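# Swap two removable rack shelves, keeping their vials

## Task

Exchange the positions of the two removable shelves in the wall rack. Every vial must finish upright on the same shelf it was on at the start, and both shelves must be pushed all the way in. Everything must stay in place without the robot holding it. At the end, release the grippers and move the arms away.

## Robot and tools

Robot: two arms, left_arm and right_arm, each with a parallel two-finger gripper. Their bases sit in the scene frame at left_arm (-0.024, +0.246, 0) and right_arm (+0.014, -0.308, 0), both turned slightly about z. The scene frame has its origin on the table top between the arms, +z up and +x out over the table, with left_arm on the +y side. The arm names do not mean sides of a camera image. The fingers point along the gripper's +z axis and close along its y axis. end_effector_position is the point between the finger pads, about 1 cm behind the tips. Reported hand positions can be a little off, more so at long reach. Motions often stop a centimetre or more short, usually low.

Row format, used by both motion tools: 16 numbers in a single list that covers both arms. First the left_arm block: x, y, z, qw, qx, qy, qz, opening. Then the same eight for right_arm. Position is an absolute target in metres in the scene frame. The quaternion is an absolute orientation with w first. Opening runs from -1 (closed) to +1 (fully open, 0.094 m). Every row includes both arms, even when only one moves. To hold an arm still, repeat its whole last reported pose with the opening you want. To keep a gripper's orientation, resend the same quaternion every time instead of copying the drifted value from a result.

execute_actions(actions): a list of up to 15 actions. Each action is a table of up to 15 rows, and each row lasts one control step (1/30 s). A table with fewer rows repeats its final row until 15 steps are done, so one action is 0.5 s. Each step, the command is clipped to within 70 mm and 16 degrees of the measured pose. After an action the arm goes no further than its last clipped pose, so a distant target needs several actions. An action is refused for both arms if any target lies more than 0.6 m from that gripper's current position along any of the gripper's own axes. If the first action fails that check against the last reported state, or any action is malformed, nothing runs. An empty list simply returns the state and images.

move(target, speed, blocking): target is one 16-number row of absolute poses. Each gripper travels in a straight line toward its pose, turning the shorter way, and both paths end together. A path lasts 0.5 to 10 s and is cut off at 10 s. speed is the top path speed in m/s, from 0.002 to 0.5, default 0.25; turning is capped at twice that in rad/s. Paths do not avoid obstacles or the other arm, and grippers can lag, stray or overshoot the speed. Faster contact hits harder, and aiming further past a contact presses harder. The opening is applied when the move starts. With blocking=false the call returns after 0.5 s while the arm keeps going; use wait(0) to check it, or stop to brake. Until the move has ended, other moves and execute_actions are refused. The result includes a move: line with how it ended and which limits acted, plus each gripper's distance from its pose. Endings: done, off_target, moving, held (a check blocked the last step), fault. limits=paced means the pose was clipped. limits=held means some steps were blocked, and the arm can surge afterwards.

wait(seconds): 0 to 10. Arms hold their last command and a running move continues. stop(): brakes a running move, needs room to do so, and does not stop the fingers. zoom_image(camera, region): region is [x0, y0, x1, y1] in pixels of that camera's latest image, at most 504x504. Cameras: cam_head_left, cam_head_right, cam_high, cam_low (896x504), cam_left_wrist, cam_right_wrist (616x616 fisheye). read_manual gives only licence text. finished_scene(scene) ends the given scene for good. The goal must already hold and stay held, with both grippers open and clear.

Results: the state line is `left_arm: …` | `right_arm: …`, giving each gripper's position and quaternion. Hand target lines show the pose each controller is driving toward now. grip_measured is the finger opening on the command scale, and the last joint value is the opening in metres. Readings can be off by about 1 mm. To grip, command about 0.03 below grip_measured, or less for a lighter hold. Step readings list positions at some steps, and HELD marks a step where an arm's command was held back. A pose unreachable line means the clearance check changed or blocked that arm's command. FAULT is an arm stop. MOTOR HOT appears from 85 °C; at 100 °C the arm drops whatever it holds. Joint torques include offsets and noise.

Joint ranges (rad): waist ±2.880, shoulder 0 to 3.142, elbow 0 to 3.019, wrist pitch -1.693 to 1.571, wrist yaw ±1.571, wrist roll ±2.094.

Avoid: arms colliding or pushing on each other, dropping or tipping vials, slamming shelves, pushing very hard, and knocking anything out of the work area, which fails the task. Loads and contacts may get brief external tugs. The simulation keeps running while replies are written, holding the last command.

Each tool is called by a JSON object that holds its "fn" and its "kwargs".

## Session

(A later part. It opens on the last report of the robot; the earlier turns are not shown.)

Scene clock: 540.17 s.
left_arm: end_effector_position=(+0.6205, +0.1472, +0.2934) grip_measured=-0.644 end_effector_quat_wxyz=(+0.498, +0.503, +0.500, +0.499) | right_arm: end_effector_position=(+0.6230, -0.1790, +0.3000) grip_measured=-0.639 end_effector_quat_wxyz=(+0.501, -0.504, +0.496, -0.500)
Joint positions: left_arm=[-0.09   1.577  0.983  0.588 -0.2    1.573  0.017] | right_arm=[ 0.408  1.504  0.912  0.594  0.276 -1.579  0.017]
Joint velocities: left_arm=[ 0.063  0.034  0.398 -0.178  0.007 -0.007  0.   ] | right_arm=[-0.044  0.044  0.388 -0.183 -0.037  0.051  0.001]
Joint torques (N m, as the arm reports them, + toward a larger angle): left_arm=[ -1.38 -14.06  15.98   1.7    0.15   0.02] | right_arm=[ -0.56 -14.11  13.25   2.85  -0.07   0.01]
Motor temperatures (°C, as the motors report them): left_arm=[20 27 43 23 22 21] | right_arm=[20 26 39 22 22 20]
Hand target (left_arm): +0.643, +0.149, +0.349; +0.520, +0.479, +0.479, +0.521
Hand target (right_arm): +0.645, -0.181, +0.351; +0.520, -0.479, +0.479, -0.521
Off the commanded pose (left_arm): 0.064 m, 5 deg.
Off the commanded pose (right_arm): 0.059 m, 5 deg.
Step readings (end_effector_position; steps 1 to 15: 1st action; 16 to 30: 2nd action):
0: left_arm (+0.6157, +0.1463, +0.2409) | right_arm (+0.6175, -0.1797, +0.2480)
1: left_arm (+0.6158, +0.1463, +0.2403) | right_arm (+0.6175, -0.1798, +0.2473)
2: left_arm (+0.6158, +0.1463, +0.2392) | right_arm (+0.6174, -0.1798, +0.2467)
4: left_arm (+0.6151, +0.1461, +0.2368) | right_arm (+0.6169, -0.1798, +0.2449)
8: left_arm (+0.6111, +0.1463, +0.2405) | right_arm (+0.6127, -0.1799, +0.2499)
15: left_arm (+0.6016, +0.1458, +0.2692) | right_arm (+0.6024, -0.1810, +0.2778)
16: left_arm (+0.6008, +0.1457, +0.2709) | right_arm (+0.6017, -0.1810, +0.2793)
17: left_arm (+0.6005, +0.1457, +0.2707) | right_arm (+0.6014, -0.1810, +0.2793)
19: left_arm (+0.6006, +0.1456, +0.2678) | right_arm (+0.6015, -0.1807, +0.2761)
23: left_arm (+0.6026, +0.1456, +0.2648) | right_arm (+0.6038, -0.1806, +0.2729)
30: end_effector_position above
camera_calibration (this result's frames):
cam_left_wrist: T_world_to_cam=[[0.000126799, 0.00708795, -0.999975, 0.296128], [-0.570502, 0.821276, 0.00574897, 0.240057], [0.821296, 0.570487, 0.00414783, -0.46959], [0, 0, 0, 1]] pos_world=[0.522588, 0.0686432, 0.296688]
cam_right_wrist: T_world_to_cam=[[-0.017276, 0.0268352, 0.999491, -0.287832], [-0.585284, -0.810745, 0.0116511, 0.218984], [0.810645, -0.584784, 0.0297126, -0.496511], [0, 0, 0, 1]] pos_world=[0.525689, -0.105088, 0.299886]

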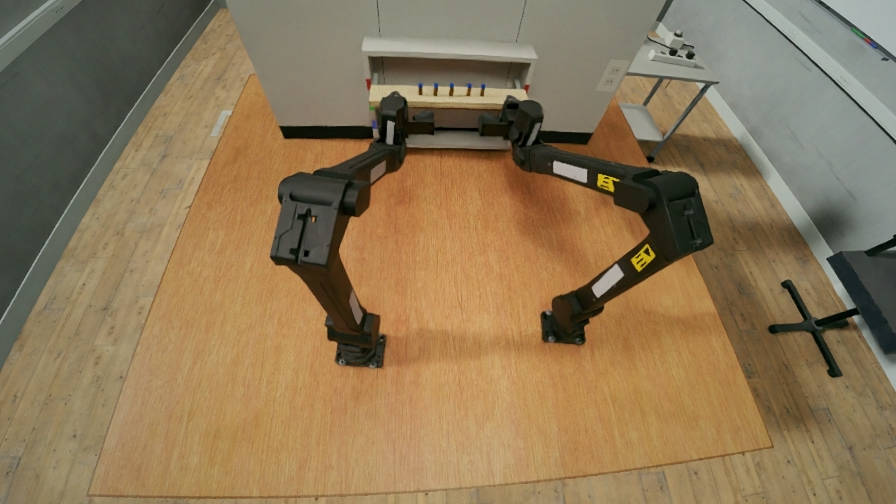

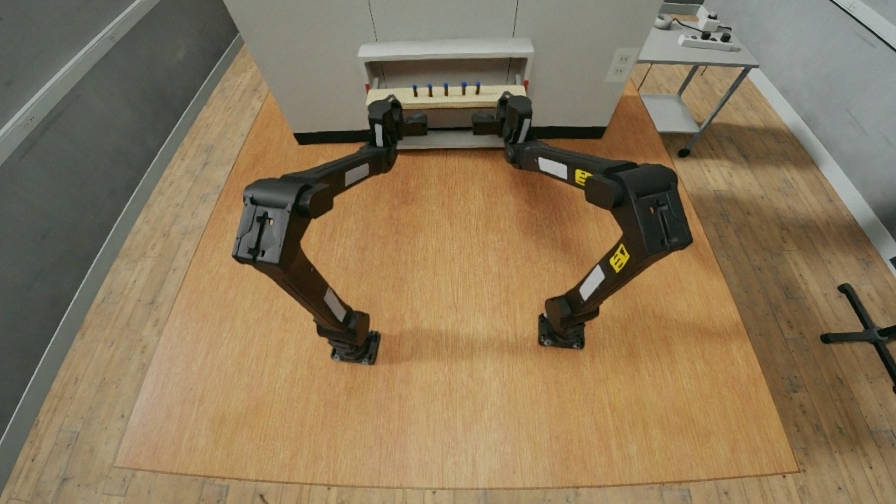

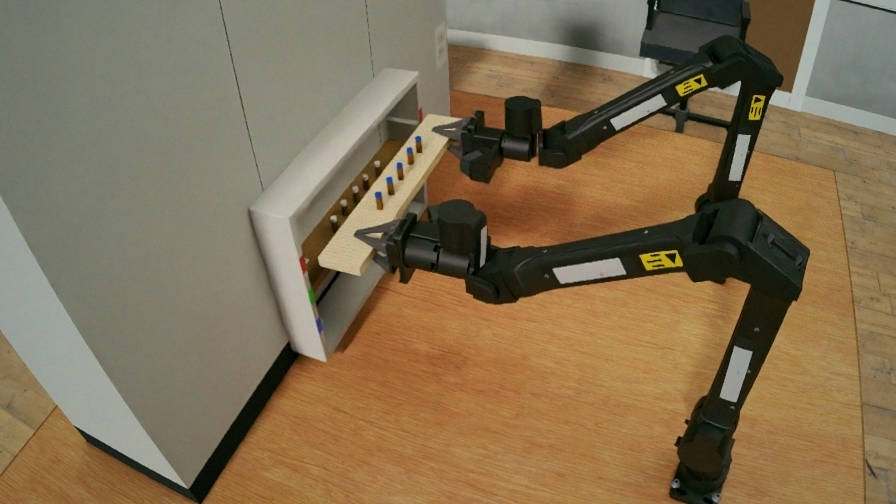

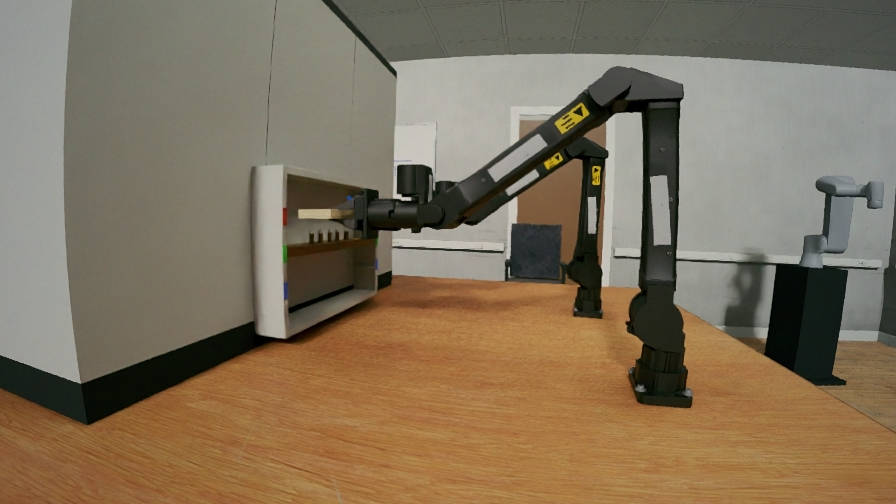

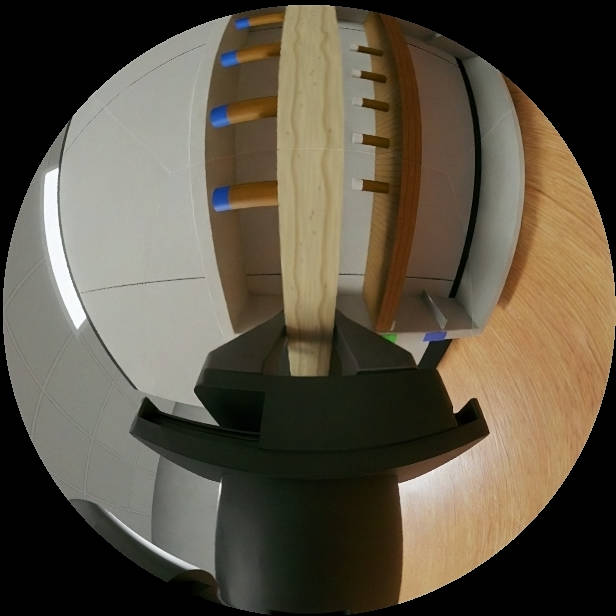

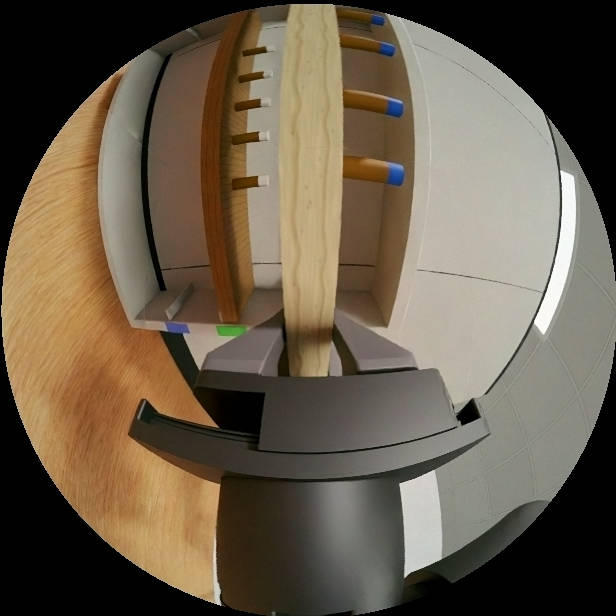

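{"fn": "execute_actions", "kwargs": {"actions": [[[0.649,0.1478,0.349,0.5205,0.4795,0.4795,0.5205,-0.69,0.65,-0.1795,0.3505,0.5205,-0.4795,0.4795,-0.5205,-0.69],[0.651,0.1476,0.3487,0.5205,0.4795,0.4795,0.5205,-0.69,0.652,-0.1797,0.35,0.5205,-0.4795,0.4795,-0.5205,-0.69],[0.653,0.1474,0.3484,0.5205,0.4795,0.4795,0.5205,-0.69,0.654,-0.18,0.3495,0.5205,-0.4795,0.4795,-0.5205,-0.69],[0.655,0.1472,0.3481,0.5205,0.4795,0.4795,0.5205,-0.69,0.656,-0.18,0.349,0.5205,-0.4795,0.4795,-0.5205,-0.69],[0.6565,0.1472,0.3478,0.5205,0.4795,0.4795,0.5205,-0.69,0.6575,-0.18,0.349,0.5205,-0.4795,0.4795,-0.5205,-0.69],[0.658,0.1472,0.3475,0.5205,0.4795,0.4795,0.5205,-0.69,0.659,-0.18,0.349,0.5205,-0.4795,0.4795,-0.5205,-0.69],[0.6595,0.1472,0.3475,0.5205,0.4795,0.4795,0.5205,-0.69,0.6605,-0.18,0.349,0.5205,-0.4795,0.4795,-0.5205,-0.69],[0.661,0.1472,0.3475,0.5205,0.4795,0.4795,0.5205,-0.69,0.662,-0.18,0.349,0.5205,-0.4795,0.4795,-0.5205,-0.69],[0.6625,0.1472,0.3475,0.5205,0.4795,0.4795,0.5205,-0.69,0.6635,-0.18,0.349,0.5205,-0.4795,0.4795,-0.5205,-0.69],[0.664,0.1472,0.3475,0.5205,0.4795,0.4795,0.5205,-0.69,0.665,-0.18,0.349,0.5205,-0.4795,0.4795,-0.5205,-0.69],[0.665,0.1472,0.3475,0.5205,0.4795,0.4795,0.5205,-0.69,0.666,-0.18,0.349,0.5205,-0.4795,0.4795,-0.5205,-0.69]]]}}

Scene clock: 556.77 s.
left_arm: end_effector_position=(+0.6433, +0.1459, +0.2934) grip_measured=-0.644 end_effector_quat_wxyz=(+0.496, +0.505, +0.499, +0.499) | right_arm: end_effector_position=(+0.6449, -0.1798, +0.2998) grip_measured=-0.639 end_effector_quat_wxyz=(+0.498, -0.504, +0.497, -0.501)
Joint positions: left_arm=[-0.083  1.629  1.05   0.57  -0.194  1.578  0.017] | right_arm=[ 0.395  1.553  0.972  0.579  0.266 -1.58   0.017]
Joint velocities: left_arm=[-0.005  0.005  0.027 -0.027 -0.081 -0.022 -0.   ] | right_arm=[-0.024 -0.005  0.012 -0.007 -0.066  0.007 -0.   ]
Joint torques (N m, as the arm reports them, + toward a larger angle): left_arm=[ -1.1  -15.51  16.26   1.86   0.03   0.05] | right_arm=[ -0.25 -15.56  13.47   2.64  -0.04   0.05]
Motor temperatures (°C, as the motors report them): left_arm=[20 26 47 23 22 21] | right_arm=[20 26 44 22 22 20]
Hand target (left_arm): +0.659, +0.148, +0.348; +0.519, +0.479, +0.479, +0.521
Hand target (right_arm): +0.660, -0.181, +0.349; +0.520, -0.479, +0.479, -0.520
Off the commanded pose (left_arm): 0.058 m, 5 deg.
Off the commanded pose (right_arm): 0.054 m, 5 deg.
Step readings (end_effector_position):
0: left_arm (+0.6301, +0.1478, +0.3072) | right_arm (+0.6322, -0.1785, +0.3133)
1: left_arm (+0.6301, +0.1478, +0.3072) | right_arm (+0.6322, -0.1785, +0.3133)
2: left_arm (+0.6303, +0.1477, +0.3068) | right_arm (+0.6323, -0.1784, +0.3129)
4: left_arm (+0.6309, +0.1476, +0.3052) | right_arm (+0.6329, -0.1784, +0.3110)
8: left_arm (+0.6357, +0.1464, +0.2991) | right_arm (+0.6376, -0.1793, +0.3053)
15: end_effector_position above
camera_calibration (this result's frames):
cam_left_wrist: T_world_to_cam=[[-0.00248641, 0.0125318, -0.999918, 0.296936], [-0.570763, 0.821031, 0.0117091, 0.252611], [0.821111, 0.570746, 0.00511127, -0.487819], [0, 0, 0, 1]] pos_world=[0.545473, 0.0672981, 0.296447]
cam_right_wrist: T_world_to_cam=[[-0.0131515, 0.0287976, 0.999499, -0.289577], [-0.588008, -0.808705, 0.0155634, 0.23211], [0.808748, -0.587509, 0.0275689, -0.513366], [0, 0, 0, 1]] pos_world=[0.547858, -0.10556, 0.299972]

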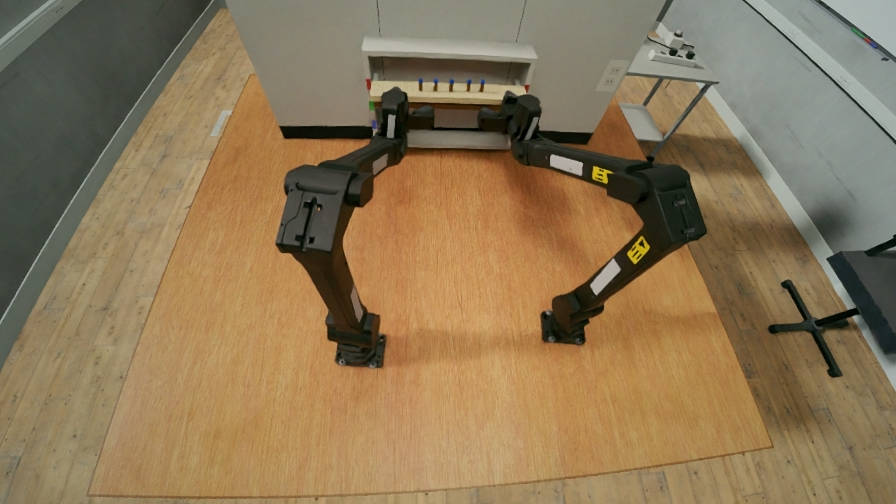

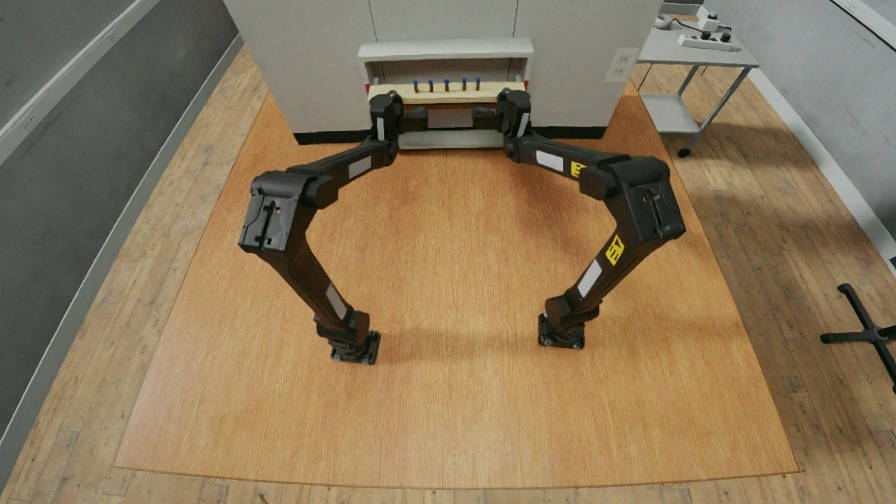

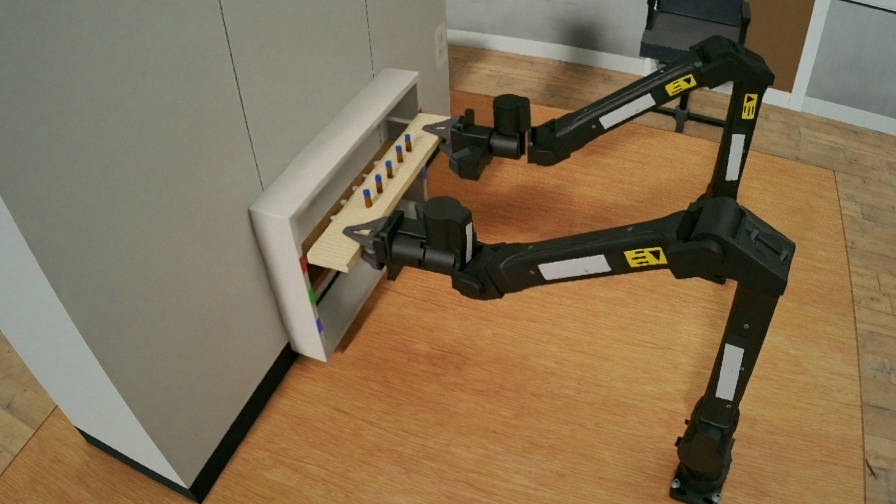

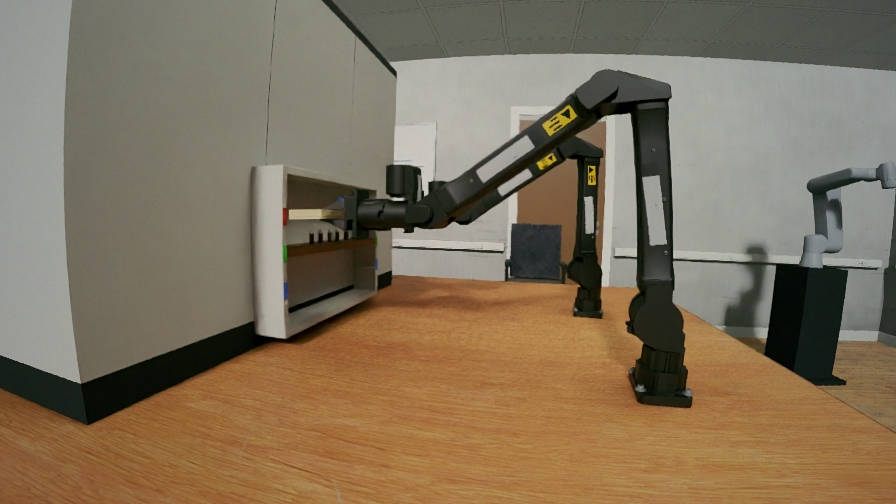

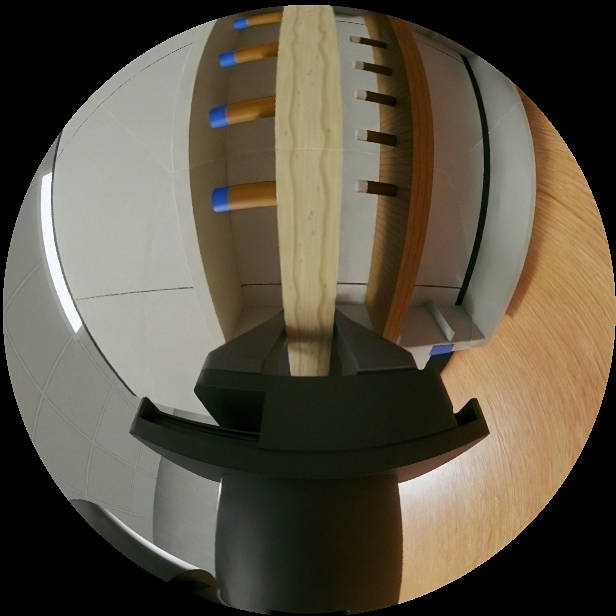

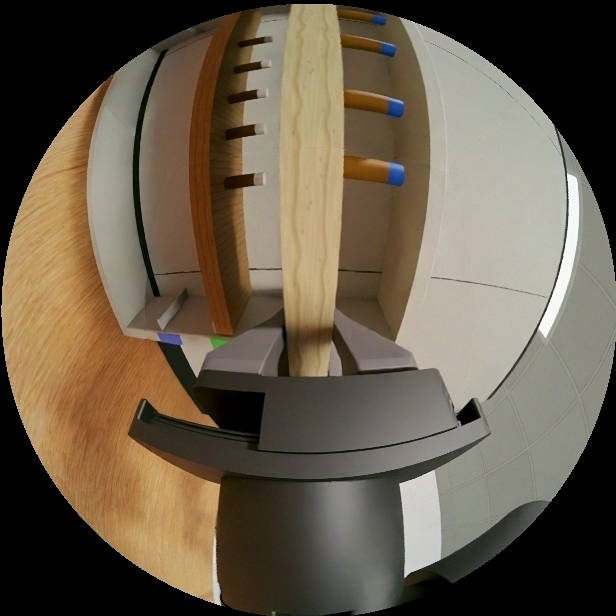

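{"fn": "zoom_image", "kwargs": {"camera": "cam_head_right", "region": [350, 55, 545, 115]}}

Region (350, 55, 545, 115) of cam_head_right's 896x504 image, scaled by 2.585, with more detail than that image has; it fills the top 155 rows of this view, and the rest is white.

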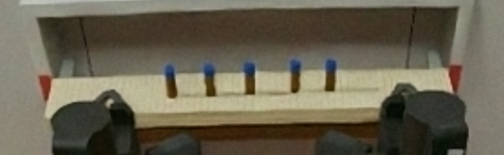

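{"fn": "execute_actions", "kwargs": {"actions": [[[0.6655,0.1476,0.349,0.521,0.479,0.479,0.521,-0.69,0.6665,-0.1796,0.3505,0.521,-0.479,0.479,-0.521,-0.69],[0.666,0.1476,0.3505,0.5215,0.4785,0.4785,0.5215,-0.69,0.667,-0.1796,0.352,0.5215,-0.4785,0.4785,-0.5215,-0.69],[0.667,0.1476,0.352,0.522,0.478,0.478,0.522,-0.69,0.668,-0.1796,0.3535,0.522,-0.478,0.478,-0.522,-0.69],[0.668,0.1476,0.3535,0.5225,0.4775,0.4775,0.5225,-0.69,0.669,-0.1796,0.355,0.5225,-0.4775,0.4775,-0.5225,-0.69],[0.669,0.1476,0.3545,0.523,0.477,0.477,0.523,-0.69,0.67,-0.1796,0.356,0.5225,-0.4775,0.4775,-0.5225,-0.69],[0.6705,0.1476,0.3545,0.523,0.477,0.477,0.523,-0.69,0.6715,-0.1796,0.356,0.5225,-0.4775,0.4775,-0.5225,-0.69],[0.672,0.1476,0.3545,0.523,0.477,0.477,0.523,-0.69,0.673,-0.1796,0.356,0.5225,-0.4775,0.4775,-0.5225,-0.69],[0.6735,0.1476,0.3545,0.523,0.477,0.477,0.523,-0.69,0.6745,-0.1796,0.356,0.5225,-0.4775,0.4775,-0.5225,-0.69],[0.675,0.1476,0.3545,0.523,0.477,0.477,0.523,-0.69,0.676,-0.1796,0.356,0.5225,-0.4775,0.4775,-0.5225,-0.69],[0.6765,0.1476,0.3545,0.523,0.477,0.477,0.523,-0.69,0.6775,-0.1796,0.356,0.5225,-0.4775,0.4775,-0.5225,-0.69],[0.678,0.1476,0.3545,0.523,0.477,0.477,0.523,-0.69,0.679,-0.1796,0.356,0.5225,-0.4775,0.4775,-0.5225,-0.69],[0.68,0.1476,0.3545,0.523,0.477,0.477,0.523,-0.69,0.681,-0.1796,0.356,0.5225,-0.4775,0.4775,-0.5225,-0.69],[0.682,0.1476,0.3545,0.523,0.477,0.477,0.523,-0.69,0.683,-0.1796,0.356,0.5225,-0.4775,0.4775,-0.5225,-0.69],[0.684,0.1476,0.3545,0.523,0.477,0.477,0.523,-0.69,0.685,-0.1796,0.356,0.5225,-0.4775,0.4775,-0.5225,-0.69],[0.686,0.1476,0.3545,0.523,0.477,0.477,0.523,-0.69,0.687,-0.1796,0.356,0.5225,-0.4775,0.4775,-0.5225,-0.69]]]}}

Scene clock: 579.60 s.
left_arm: end_effector_position=(+0.6602, +0.1469, +0.3087) grip_measured=-0.644 end_effector_quat_wxyz=(+0.503, +0.498, +0.494, +0.505) | right_arm: end_effector_position=(+0.6619, -0.1788, +0.3149) grip_measured=-0.639 end_effector_quat_wxyz=(+0.506, -0.497, +0.492, -0.505)
Joint positions: left_arm=[-0.075  1.653  1.11   0.559 -0.186  1.58   0.017] | right_arm=[ 0.387  1.579  1.032  0.568  0.258 -1.58   0.017]
Joint velocities: left_arm=[ 0.015  0.142  0.188 -0.051 -0.007  0.007 -0.001] | right_arm=[-0.044  0.142  0.178 -0.032 -0.022 -0.037  0.   ]
Joint torques (N m, as the arm reports them, + toward a larger angle): left_arm=[ -1.57 -15.48  16.04   1.82   0.12   0.06] | right_arm=[ -0.07 -15.64  13.53   2.59  -0.06   0.02]
Motor temperatures (°C, as the motors report them): left_arm=[20 26 50 23 22 21] | right_arm=[20 26 49 22 22 20]
Hand target (left_arm): +0.679, +0.148, +0.354; +0.522, +0.477, +0.476, +0.523
Hand target (right_arm): +0.681, -0.181, +0.356; +0.522, -0.476, +0.477, -0.522
Off the commanded pose (left_arm): 0.053 m, 4 deg.
Off the commanded pose (right_arm): 0.048 m, 4 deg.
Step readings (end_effector_position):
0: left_arm (+0.6438, +0.1460, +0.2944) | right_arm (+0.6453, -0.1799, +0.3009)
1: left_arm (+0.6438, +0.1459, +0.2944) | right_arm (+0.6453, -0.1799, +0.3009)
2: left_arm (+0.6438, +0.1461, +0.2944) | right_arm (+0.6453, -0.1799, +0.3009)
4: left_arm (+0.6442, +0.1462, +0.2951) | right_arm (+0.6458, -0.1797, +0.3018)
8: left_arm (+0.6473, +0.1466, +0.3008) | right_arm (+0.6489, -0.1790, +0.3071)
15: end_effector_position above
camera_calibration (this result's frames):
cam_left_wrist: T_world_to_cam=[[0.0218474, 0.00896249, -0.999721, 0.296677], [-0.571472, 0.820605, -0.00513192, 0.266938], [0.82033, 0.571425, 0.0230499, -0.507457], [0, 0, 0, 1]] pos_world=[0.562348, 0.0682642, 0.309661]
cam_right_wrist: T_world_to_cam=[[-0.0359977, 0.022601, 0.999096, -0.290303], [-0.587228, -0.809417, -0.00284782, 0.247877], [0.808621, -0.586799, 0.042409, -0.531414], [0, 0, 0, 1]] pos_world=[0.564822, -0.104636, 0.313284]

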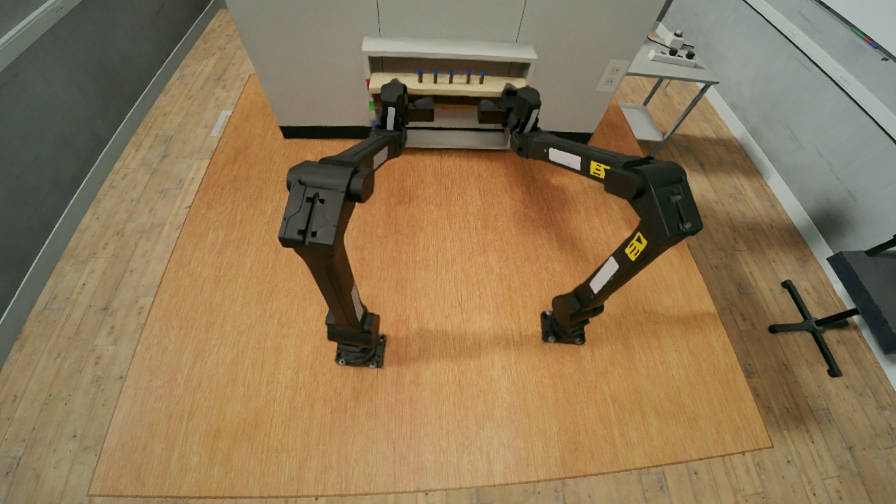

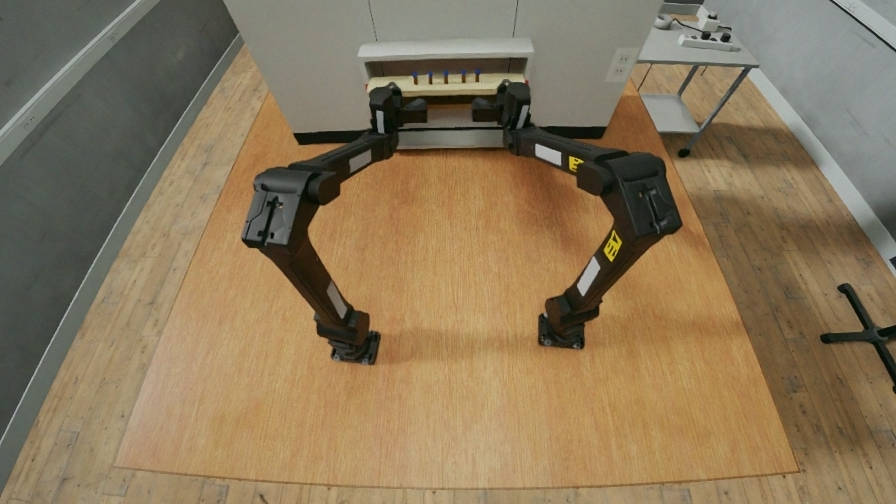

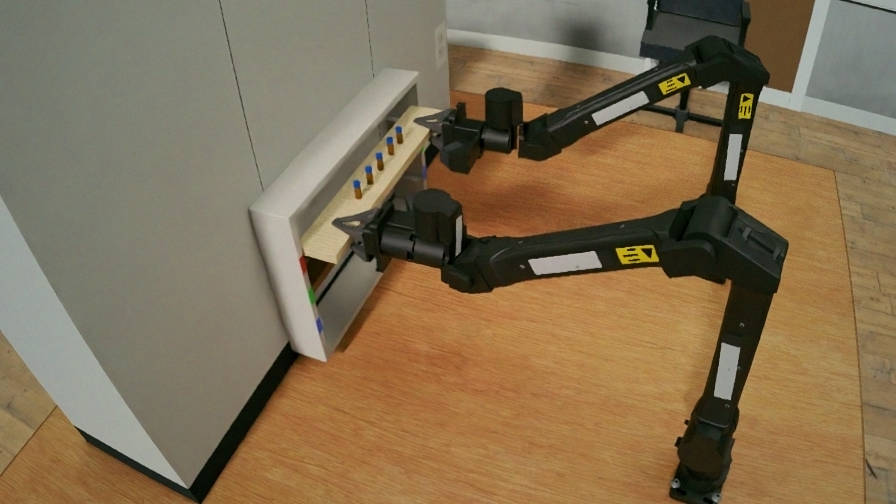

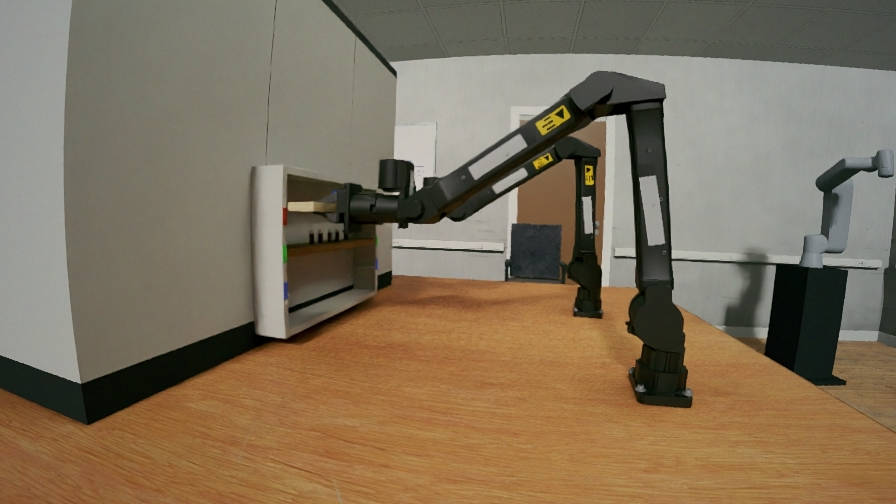

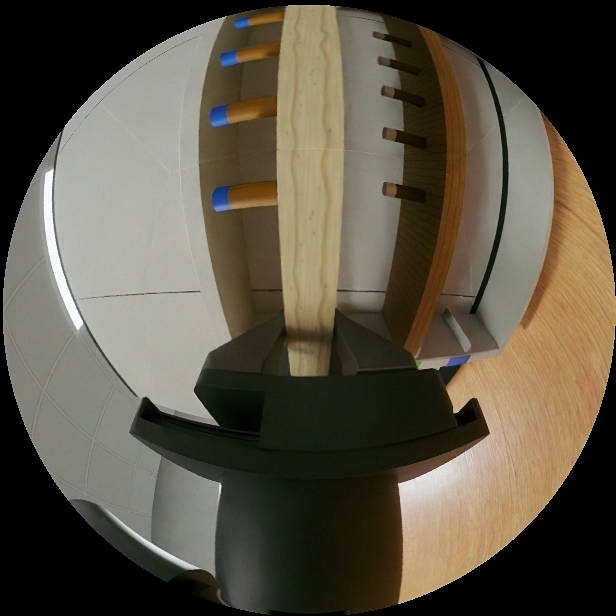

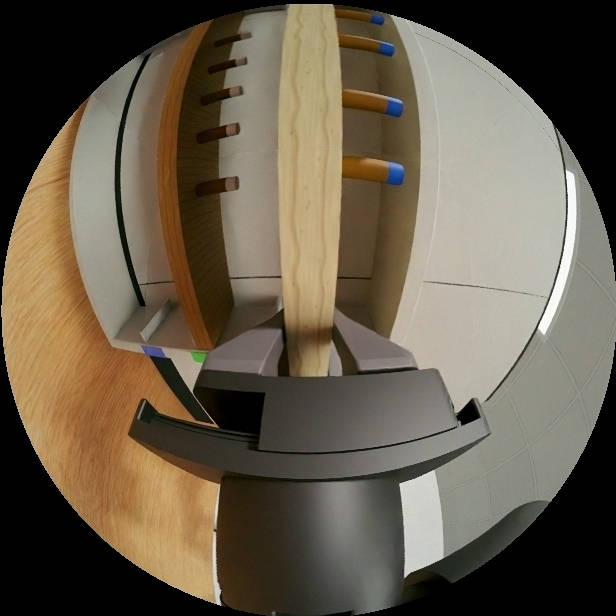

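{"fn": "execute_actions", "kwargs": {"actions": [[[0.686,0.1474,0.3538,0.5228,0.4772,0.4772,0.5228,-0.69,0.687,-0.1798,0.3553,0.5222,-0.4778,0.4778,-0.5222,-0.69],[0.688,0.1472,0.3531,0.5226,0.4774,0.4774,0.5226,-0.69,0.689,-0.18,0.3546,0.522,-0.478,0.478,-0.522,-0.69],[0.69,0.147,0.3524,0.5224,0.4776,0.4776,0.5224,-0.69,0.691,-0.18,0.3539,0.522,-0.478,0.478,-0.522,-0.69],[0.6925,0.147,0.3517,0.5222,0.4778,0.4778,0.5222,-0.69,0.6935,-0.18,0.3532,0.5218,-0.4782,0.4782,-0.5218,-0.69],[0.695,0.147,0.351,0.522,0.478,0.478,0.522,-0.69,0.696,-0.18,0.3525,0.5215,-0.4785,0.4785,-0.5215,-0.69],[0.6975,0.147,0.3503,0.522,0.478,0.478,0.522,-0.69,0.6985,-0.18,0.3518,0.5215,-0.4785,0.4785,-0.5215,-0.69],[0.7,0.147,0.3496,0.522,0.478,0.478,0.522,-0.69,0.701,-0.18,0.3511,0.5215,-0.4785,0.4785,-0.5215,-0.69],[0.7025,0.147,0.349,0.522,0.478,0.478,0.522,-0.69,0.7035,-0.18,0.3505,0.5215,-0.4785,0.4785,-0.5215,-0.69],[0.705,0.147,0.3485,0.522,0.478,0.478,0.522,-0.69,0.706,-0.18,0.35,0.5215,-0.4785,0.4785,-0.5215,-0.69],[0.7075,0.147,0.348,0.522,0.478,0.478,0.522,-0.69,0.7085,-0.18,0.3495,0.5215,-0.4785,0.4785,-0.5215,-0.69],[0.71,0.147,0.3475,0.522,0.478,0.478,0.522,-0.69,0.711,-0.18,0.349,0.5215,-0.4785,0.4785,-0.5215,-0.69],[0.7125,0.147,0.347,0.522,0.478,0.478,0.522,-0.69,0.7135,-0.18,0.3485,0.5215,-0.4785,0.4785,-0.5215,-0.69],[0.715,0.147,0.3465,0.522,0.478,0.478,0.522,-0.69,0.716,-0.18,0.348,0.5215,-0.4785,0.4785,-0.5215,-0.69],[0.7175,0.147,0.346,0.522,0.478,0.478,0.522,-0.69,0.7185,-0.18,0.3475,0.5215,-0.4785,0.4785,-0.5215,-0.69],[0.72,0.147,0.3455,0.522,0.478,0.478,0.522,-0.69,0.721,-0.18,0.347,0.5215,-0.4785,0.4785,-0.5215,-0.69]],[[0.7225,0.147,0.345,0.522,0.478,0.478,0.522,-0.69,0.7235,-0.18,0.3465,0.5215,-0.4785,0.4785,-0.5215,-0.69],[0.725,0.147,0.3445,0.522,0.478,0.478,0.522,-0.69,0.726,-0.18,0.346,0.5215,-0.4785,0.4785,-0.5215,-0.69],[0.7275,0.147,0.344,0.522,0.478,0.478,0.522,-0.69,0.7285,-0.18,0.3455,0.5215,-0.4785,0.4785,-0.5215,-0.69],[0.73,0.147,0.3435,0.522,0.478,0.478,0.522,-0.69,0.731,-0.18,0.345,0.5215,-0.4785,0.4785,-0.5215,-0.69],[0.732,0.147,0.343,0.522,0.478,0.478,0.522,-0.69,0.733,-0.18,0.3445,0.5215,-0.4785,0.4785,-0.5215,-0.69],[0.734,0.147,0.3425,0.522,0.478,0.478,0.522,-0.69,0.735,-0.18,0.344,0.5215,-0.4785,0.4785,-0.5215,-0.69],[0.736,0.147,0.342,0.522,0.478,0.478,0.522,-0.69,0.737,-0.18,0.3435,0.5215,-0.4785,0.4785,-0.5215,-0.69],[0.738,0.147,0.3415,0.522,0.478,0.478,0.522,-0.69,0.739,-0.18,0.343,0.5215,-0.4785,0.4785,-0.5215,-0.69],[0.7395,0.147,0.341,0.522,0.478,0.478,0.522,-0.69,0.7405,-0.18,0.3425,0.5215,-0.4785,0.4785,-0.5215,-0.69],[0.741,0.147,0.3405,0.522,0.478,0.478,0.522,-0.69,0.742,-0.18,0.342,0.5215,-0.4785,0.4785,-0.5215,-0.69],[0.7425,0.147,0.34,0.522,0.478,0.478,0.522,-0.69,0.7435,-0.18,0.3415,0.5215,-0.4785,0.4785,-0.5215,-0.69],[0.744,0.147,0.3395,0.522,0.478,0.478,0.522,-0.69,0.745,-0.18,0.341,0.5215,-0.4785,0.4785,-0.5215,-0.69],[0.745,0.147,0.339,0.522,0.478,0.478,0.522,-0.69,0.746,-0.18,0.3405,0.5215,-0.4785,0.4785,-0.5215,-0.69],[0.746,0.147,0.3385,0.522,0.478,0.478,0.522,-0.69,0.747,-0.18,0.34,0.5215,-0.4785,0.4785,-0.5215,-0.69],[0.747,0.147,0.338,0.522,0.478,0.478,0.522,-0.69,0.748,-0.18,0.3395,0.5215,-0.4785,0.4785,-0.5215,-0.69]]]}}

Scene clock: 614.80 s.
left_arm: end_effector_position=(+0.7238, +0.1454, +0.2903) grip_measured=-0.644 end_effector_quat_wxyz=(+0.501, +0.500, +0.496, +0.503) | right_arm: end_effector_position=(+0.7253, -0.1791, +0.2967) grip_measured=-0.639 end_effector_quat_wxyz=(+0.502, -0.500, +0.495, -0.503)
Joint positions: left_arm=[-0.057  1.819  1.291  0.536 -0.168  1.579  0.017] | right_arm=[ 0.357  1.743  1.199  0.556  0.23  -1.58   0.017]
Joint velocities: left_arm=[ 0.005  0.073  0.105  0.002 -0.022  0.007 -0.   ] | right_arm=[-0.005  0.083  0.1    0.007 -0.022 -0.081 -0.   ]
Joint torques (N m, as the arm reports them, + toward a larger angle): left_arm=[ -0.7  -18.39  16.31   1.67   0.08   0.04] | right_arm=[ -0.49 -19.59  13.62   2.48  -0.08   0.06]
Motor temperatures (°C, as the motors report them): left_arm=[20 26 52 23 22 21] | right_arm=[20 26 50 22 22 20]
Hand target (left_arm): +0.740, +0.147, +0.338; +0.521, +0.478, +0.477, +0.522
Hand target (right_arm): +0.742, -0.181, +0.340; +0.521, -0.478, +0.478, -0.521
Off the commanded pose (left_arm): 0.053 m, 5 deg.
Off the commanded pose (right_arm): 0.048 m, 4 deg.
Step readings (end_effector_position; steps 1 to 15: 1st action; 16 to 30: 2nd action):
0: left_arm (+0.6658, +0.1464, +0.3030) | right_arm (+0.6674, -0.1788, +0.3094)
1: left_arm (+0.6658, +0.1464, +0.3030) | right_arm (+0.6674, -0.1788, +0.3094)
2: left_arm (+0.6658, +0.1464, +0.3027) | right_arm (+0.6674, -0.1790, +0.3094)
4: left_arm (+0.6668, +0.1465, +0.3027) | right_arm (+0.6684, -0.1790, +0.3090)
8: left_arm (+0.6746, +0.1462, +0.3022) | right_arm (+0.6764, -0.1792, +0.3085)
15: left_arm (+0.6936, +0.1459, +0.2955) | right_arm (+0.6952, -0.1792, +0.3017)
16: left_arm (+0.6960, +0.1459, +0.2941) | right_arm (+0.6976, -0.1793, +0.3006)
17: left_arm (+0.6984, +0.1459, +0.2929) | right_arm (+0.6999, -0.1791, +0.2993)
19: left_arm (+0.7030, +0.1456, +0.2909) | right_arm (+0.7046, -0.1792, +0.2974)
23: left_arm (+0.7120, +0.1456, +0.2906) | right_arm (+0.7136, -0.1790, +0.2971)
30: end_effector_position above
camera_calibration (this result's frames):
cam_left_wrist: T_world_to_cam=[[0.0143807, 0.0101588, -0.999845, 0.282227], [-0.571488, 0.82061, 0.000118062, 0.302892], [0.820484, 0.571398, 0.0176066, -0.556904], [0, 0, 0, 1]] pos_world=[0.625972, 0.0667902, 0.291953]
cam_right_wrist: T_world_to_cam=[[-0.0268294, 0.0254507, 0.999316, -0.276109], [-0.588764, -0.808291, 0.00477867, 0.283888], [0.807859, -0.588233, 0.0366704, -0.580107], [0, 0, 0, 1]] pos_world=[0.62838, -0.104747, 0.295836]

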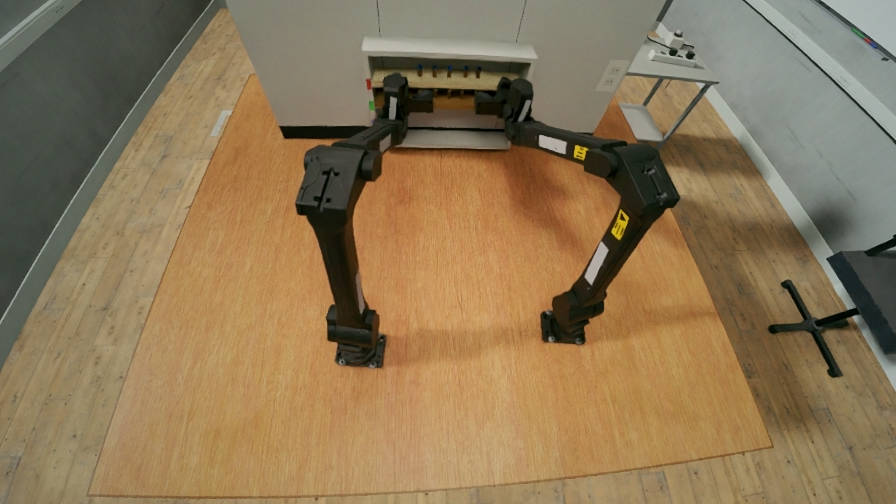

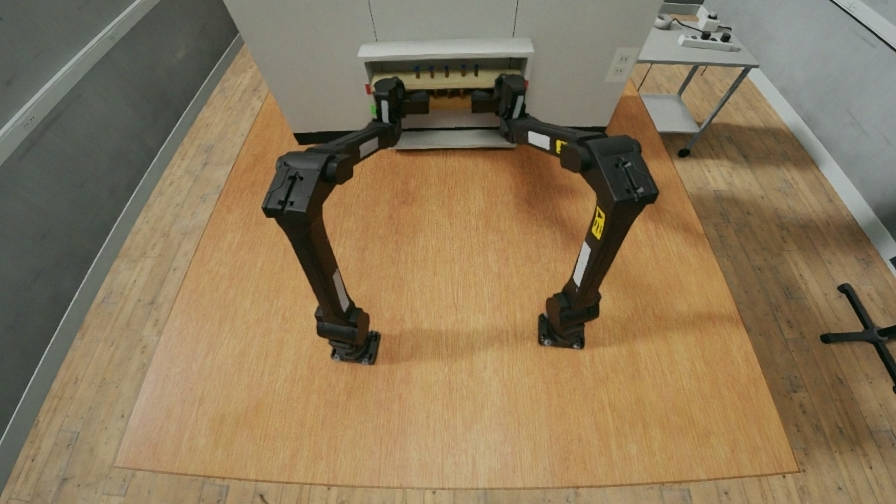

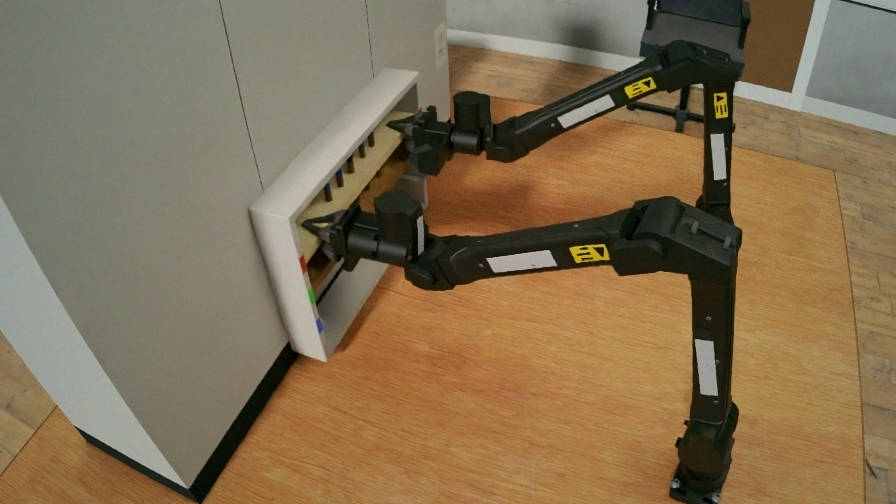

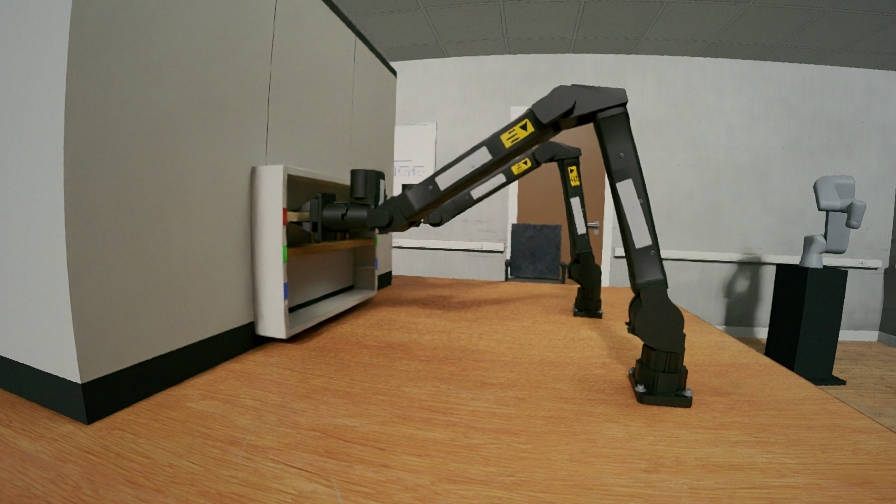

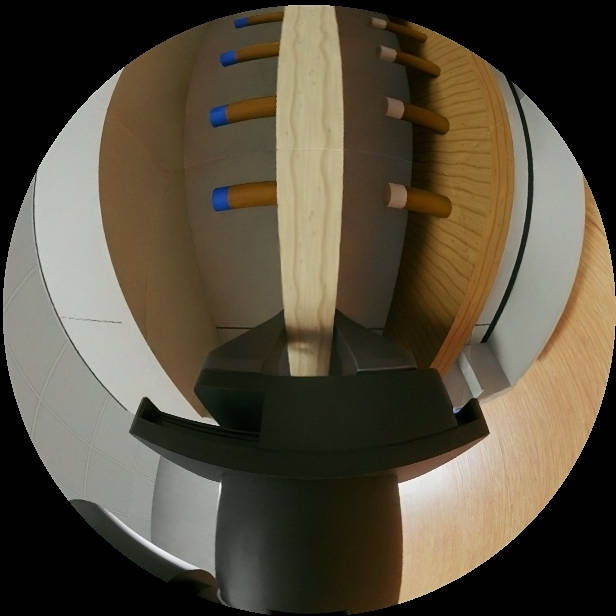

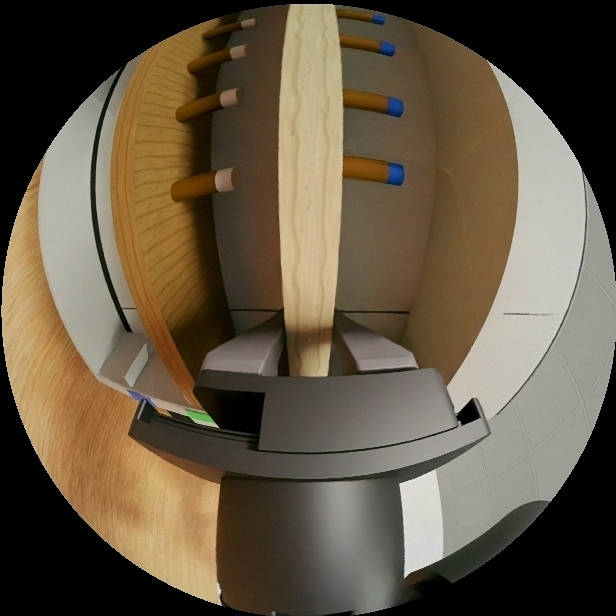

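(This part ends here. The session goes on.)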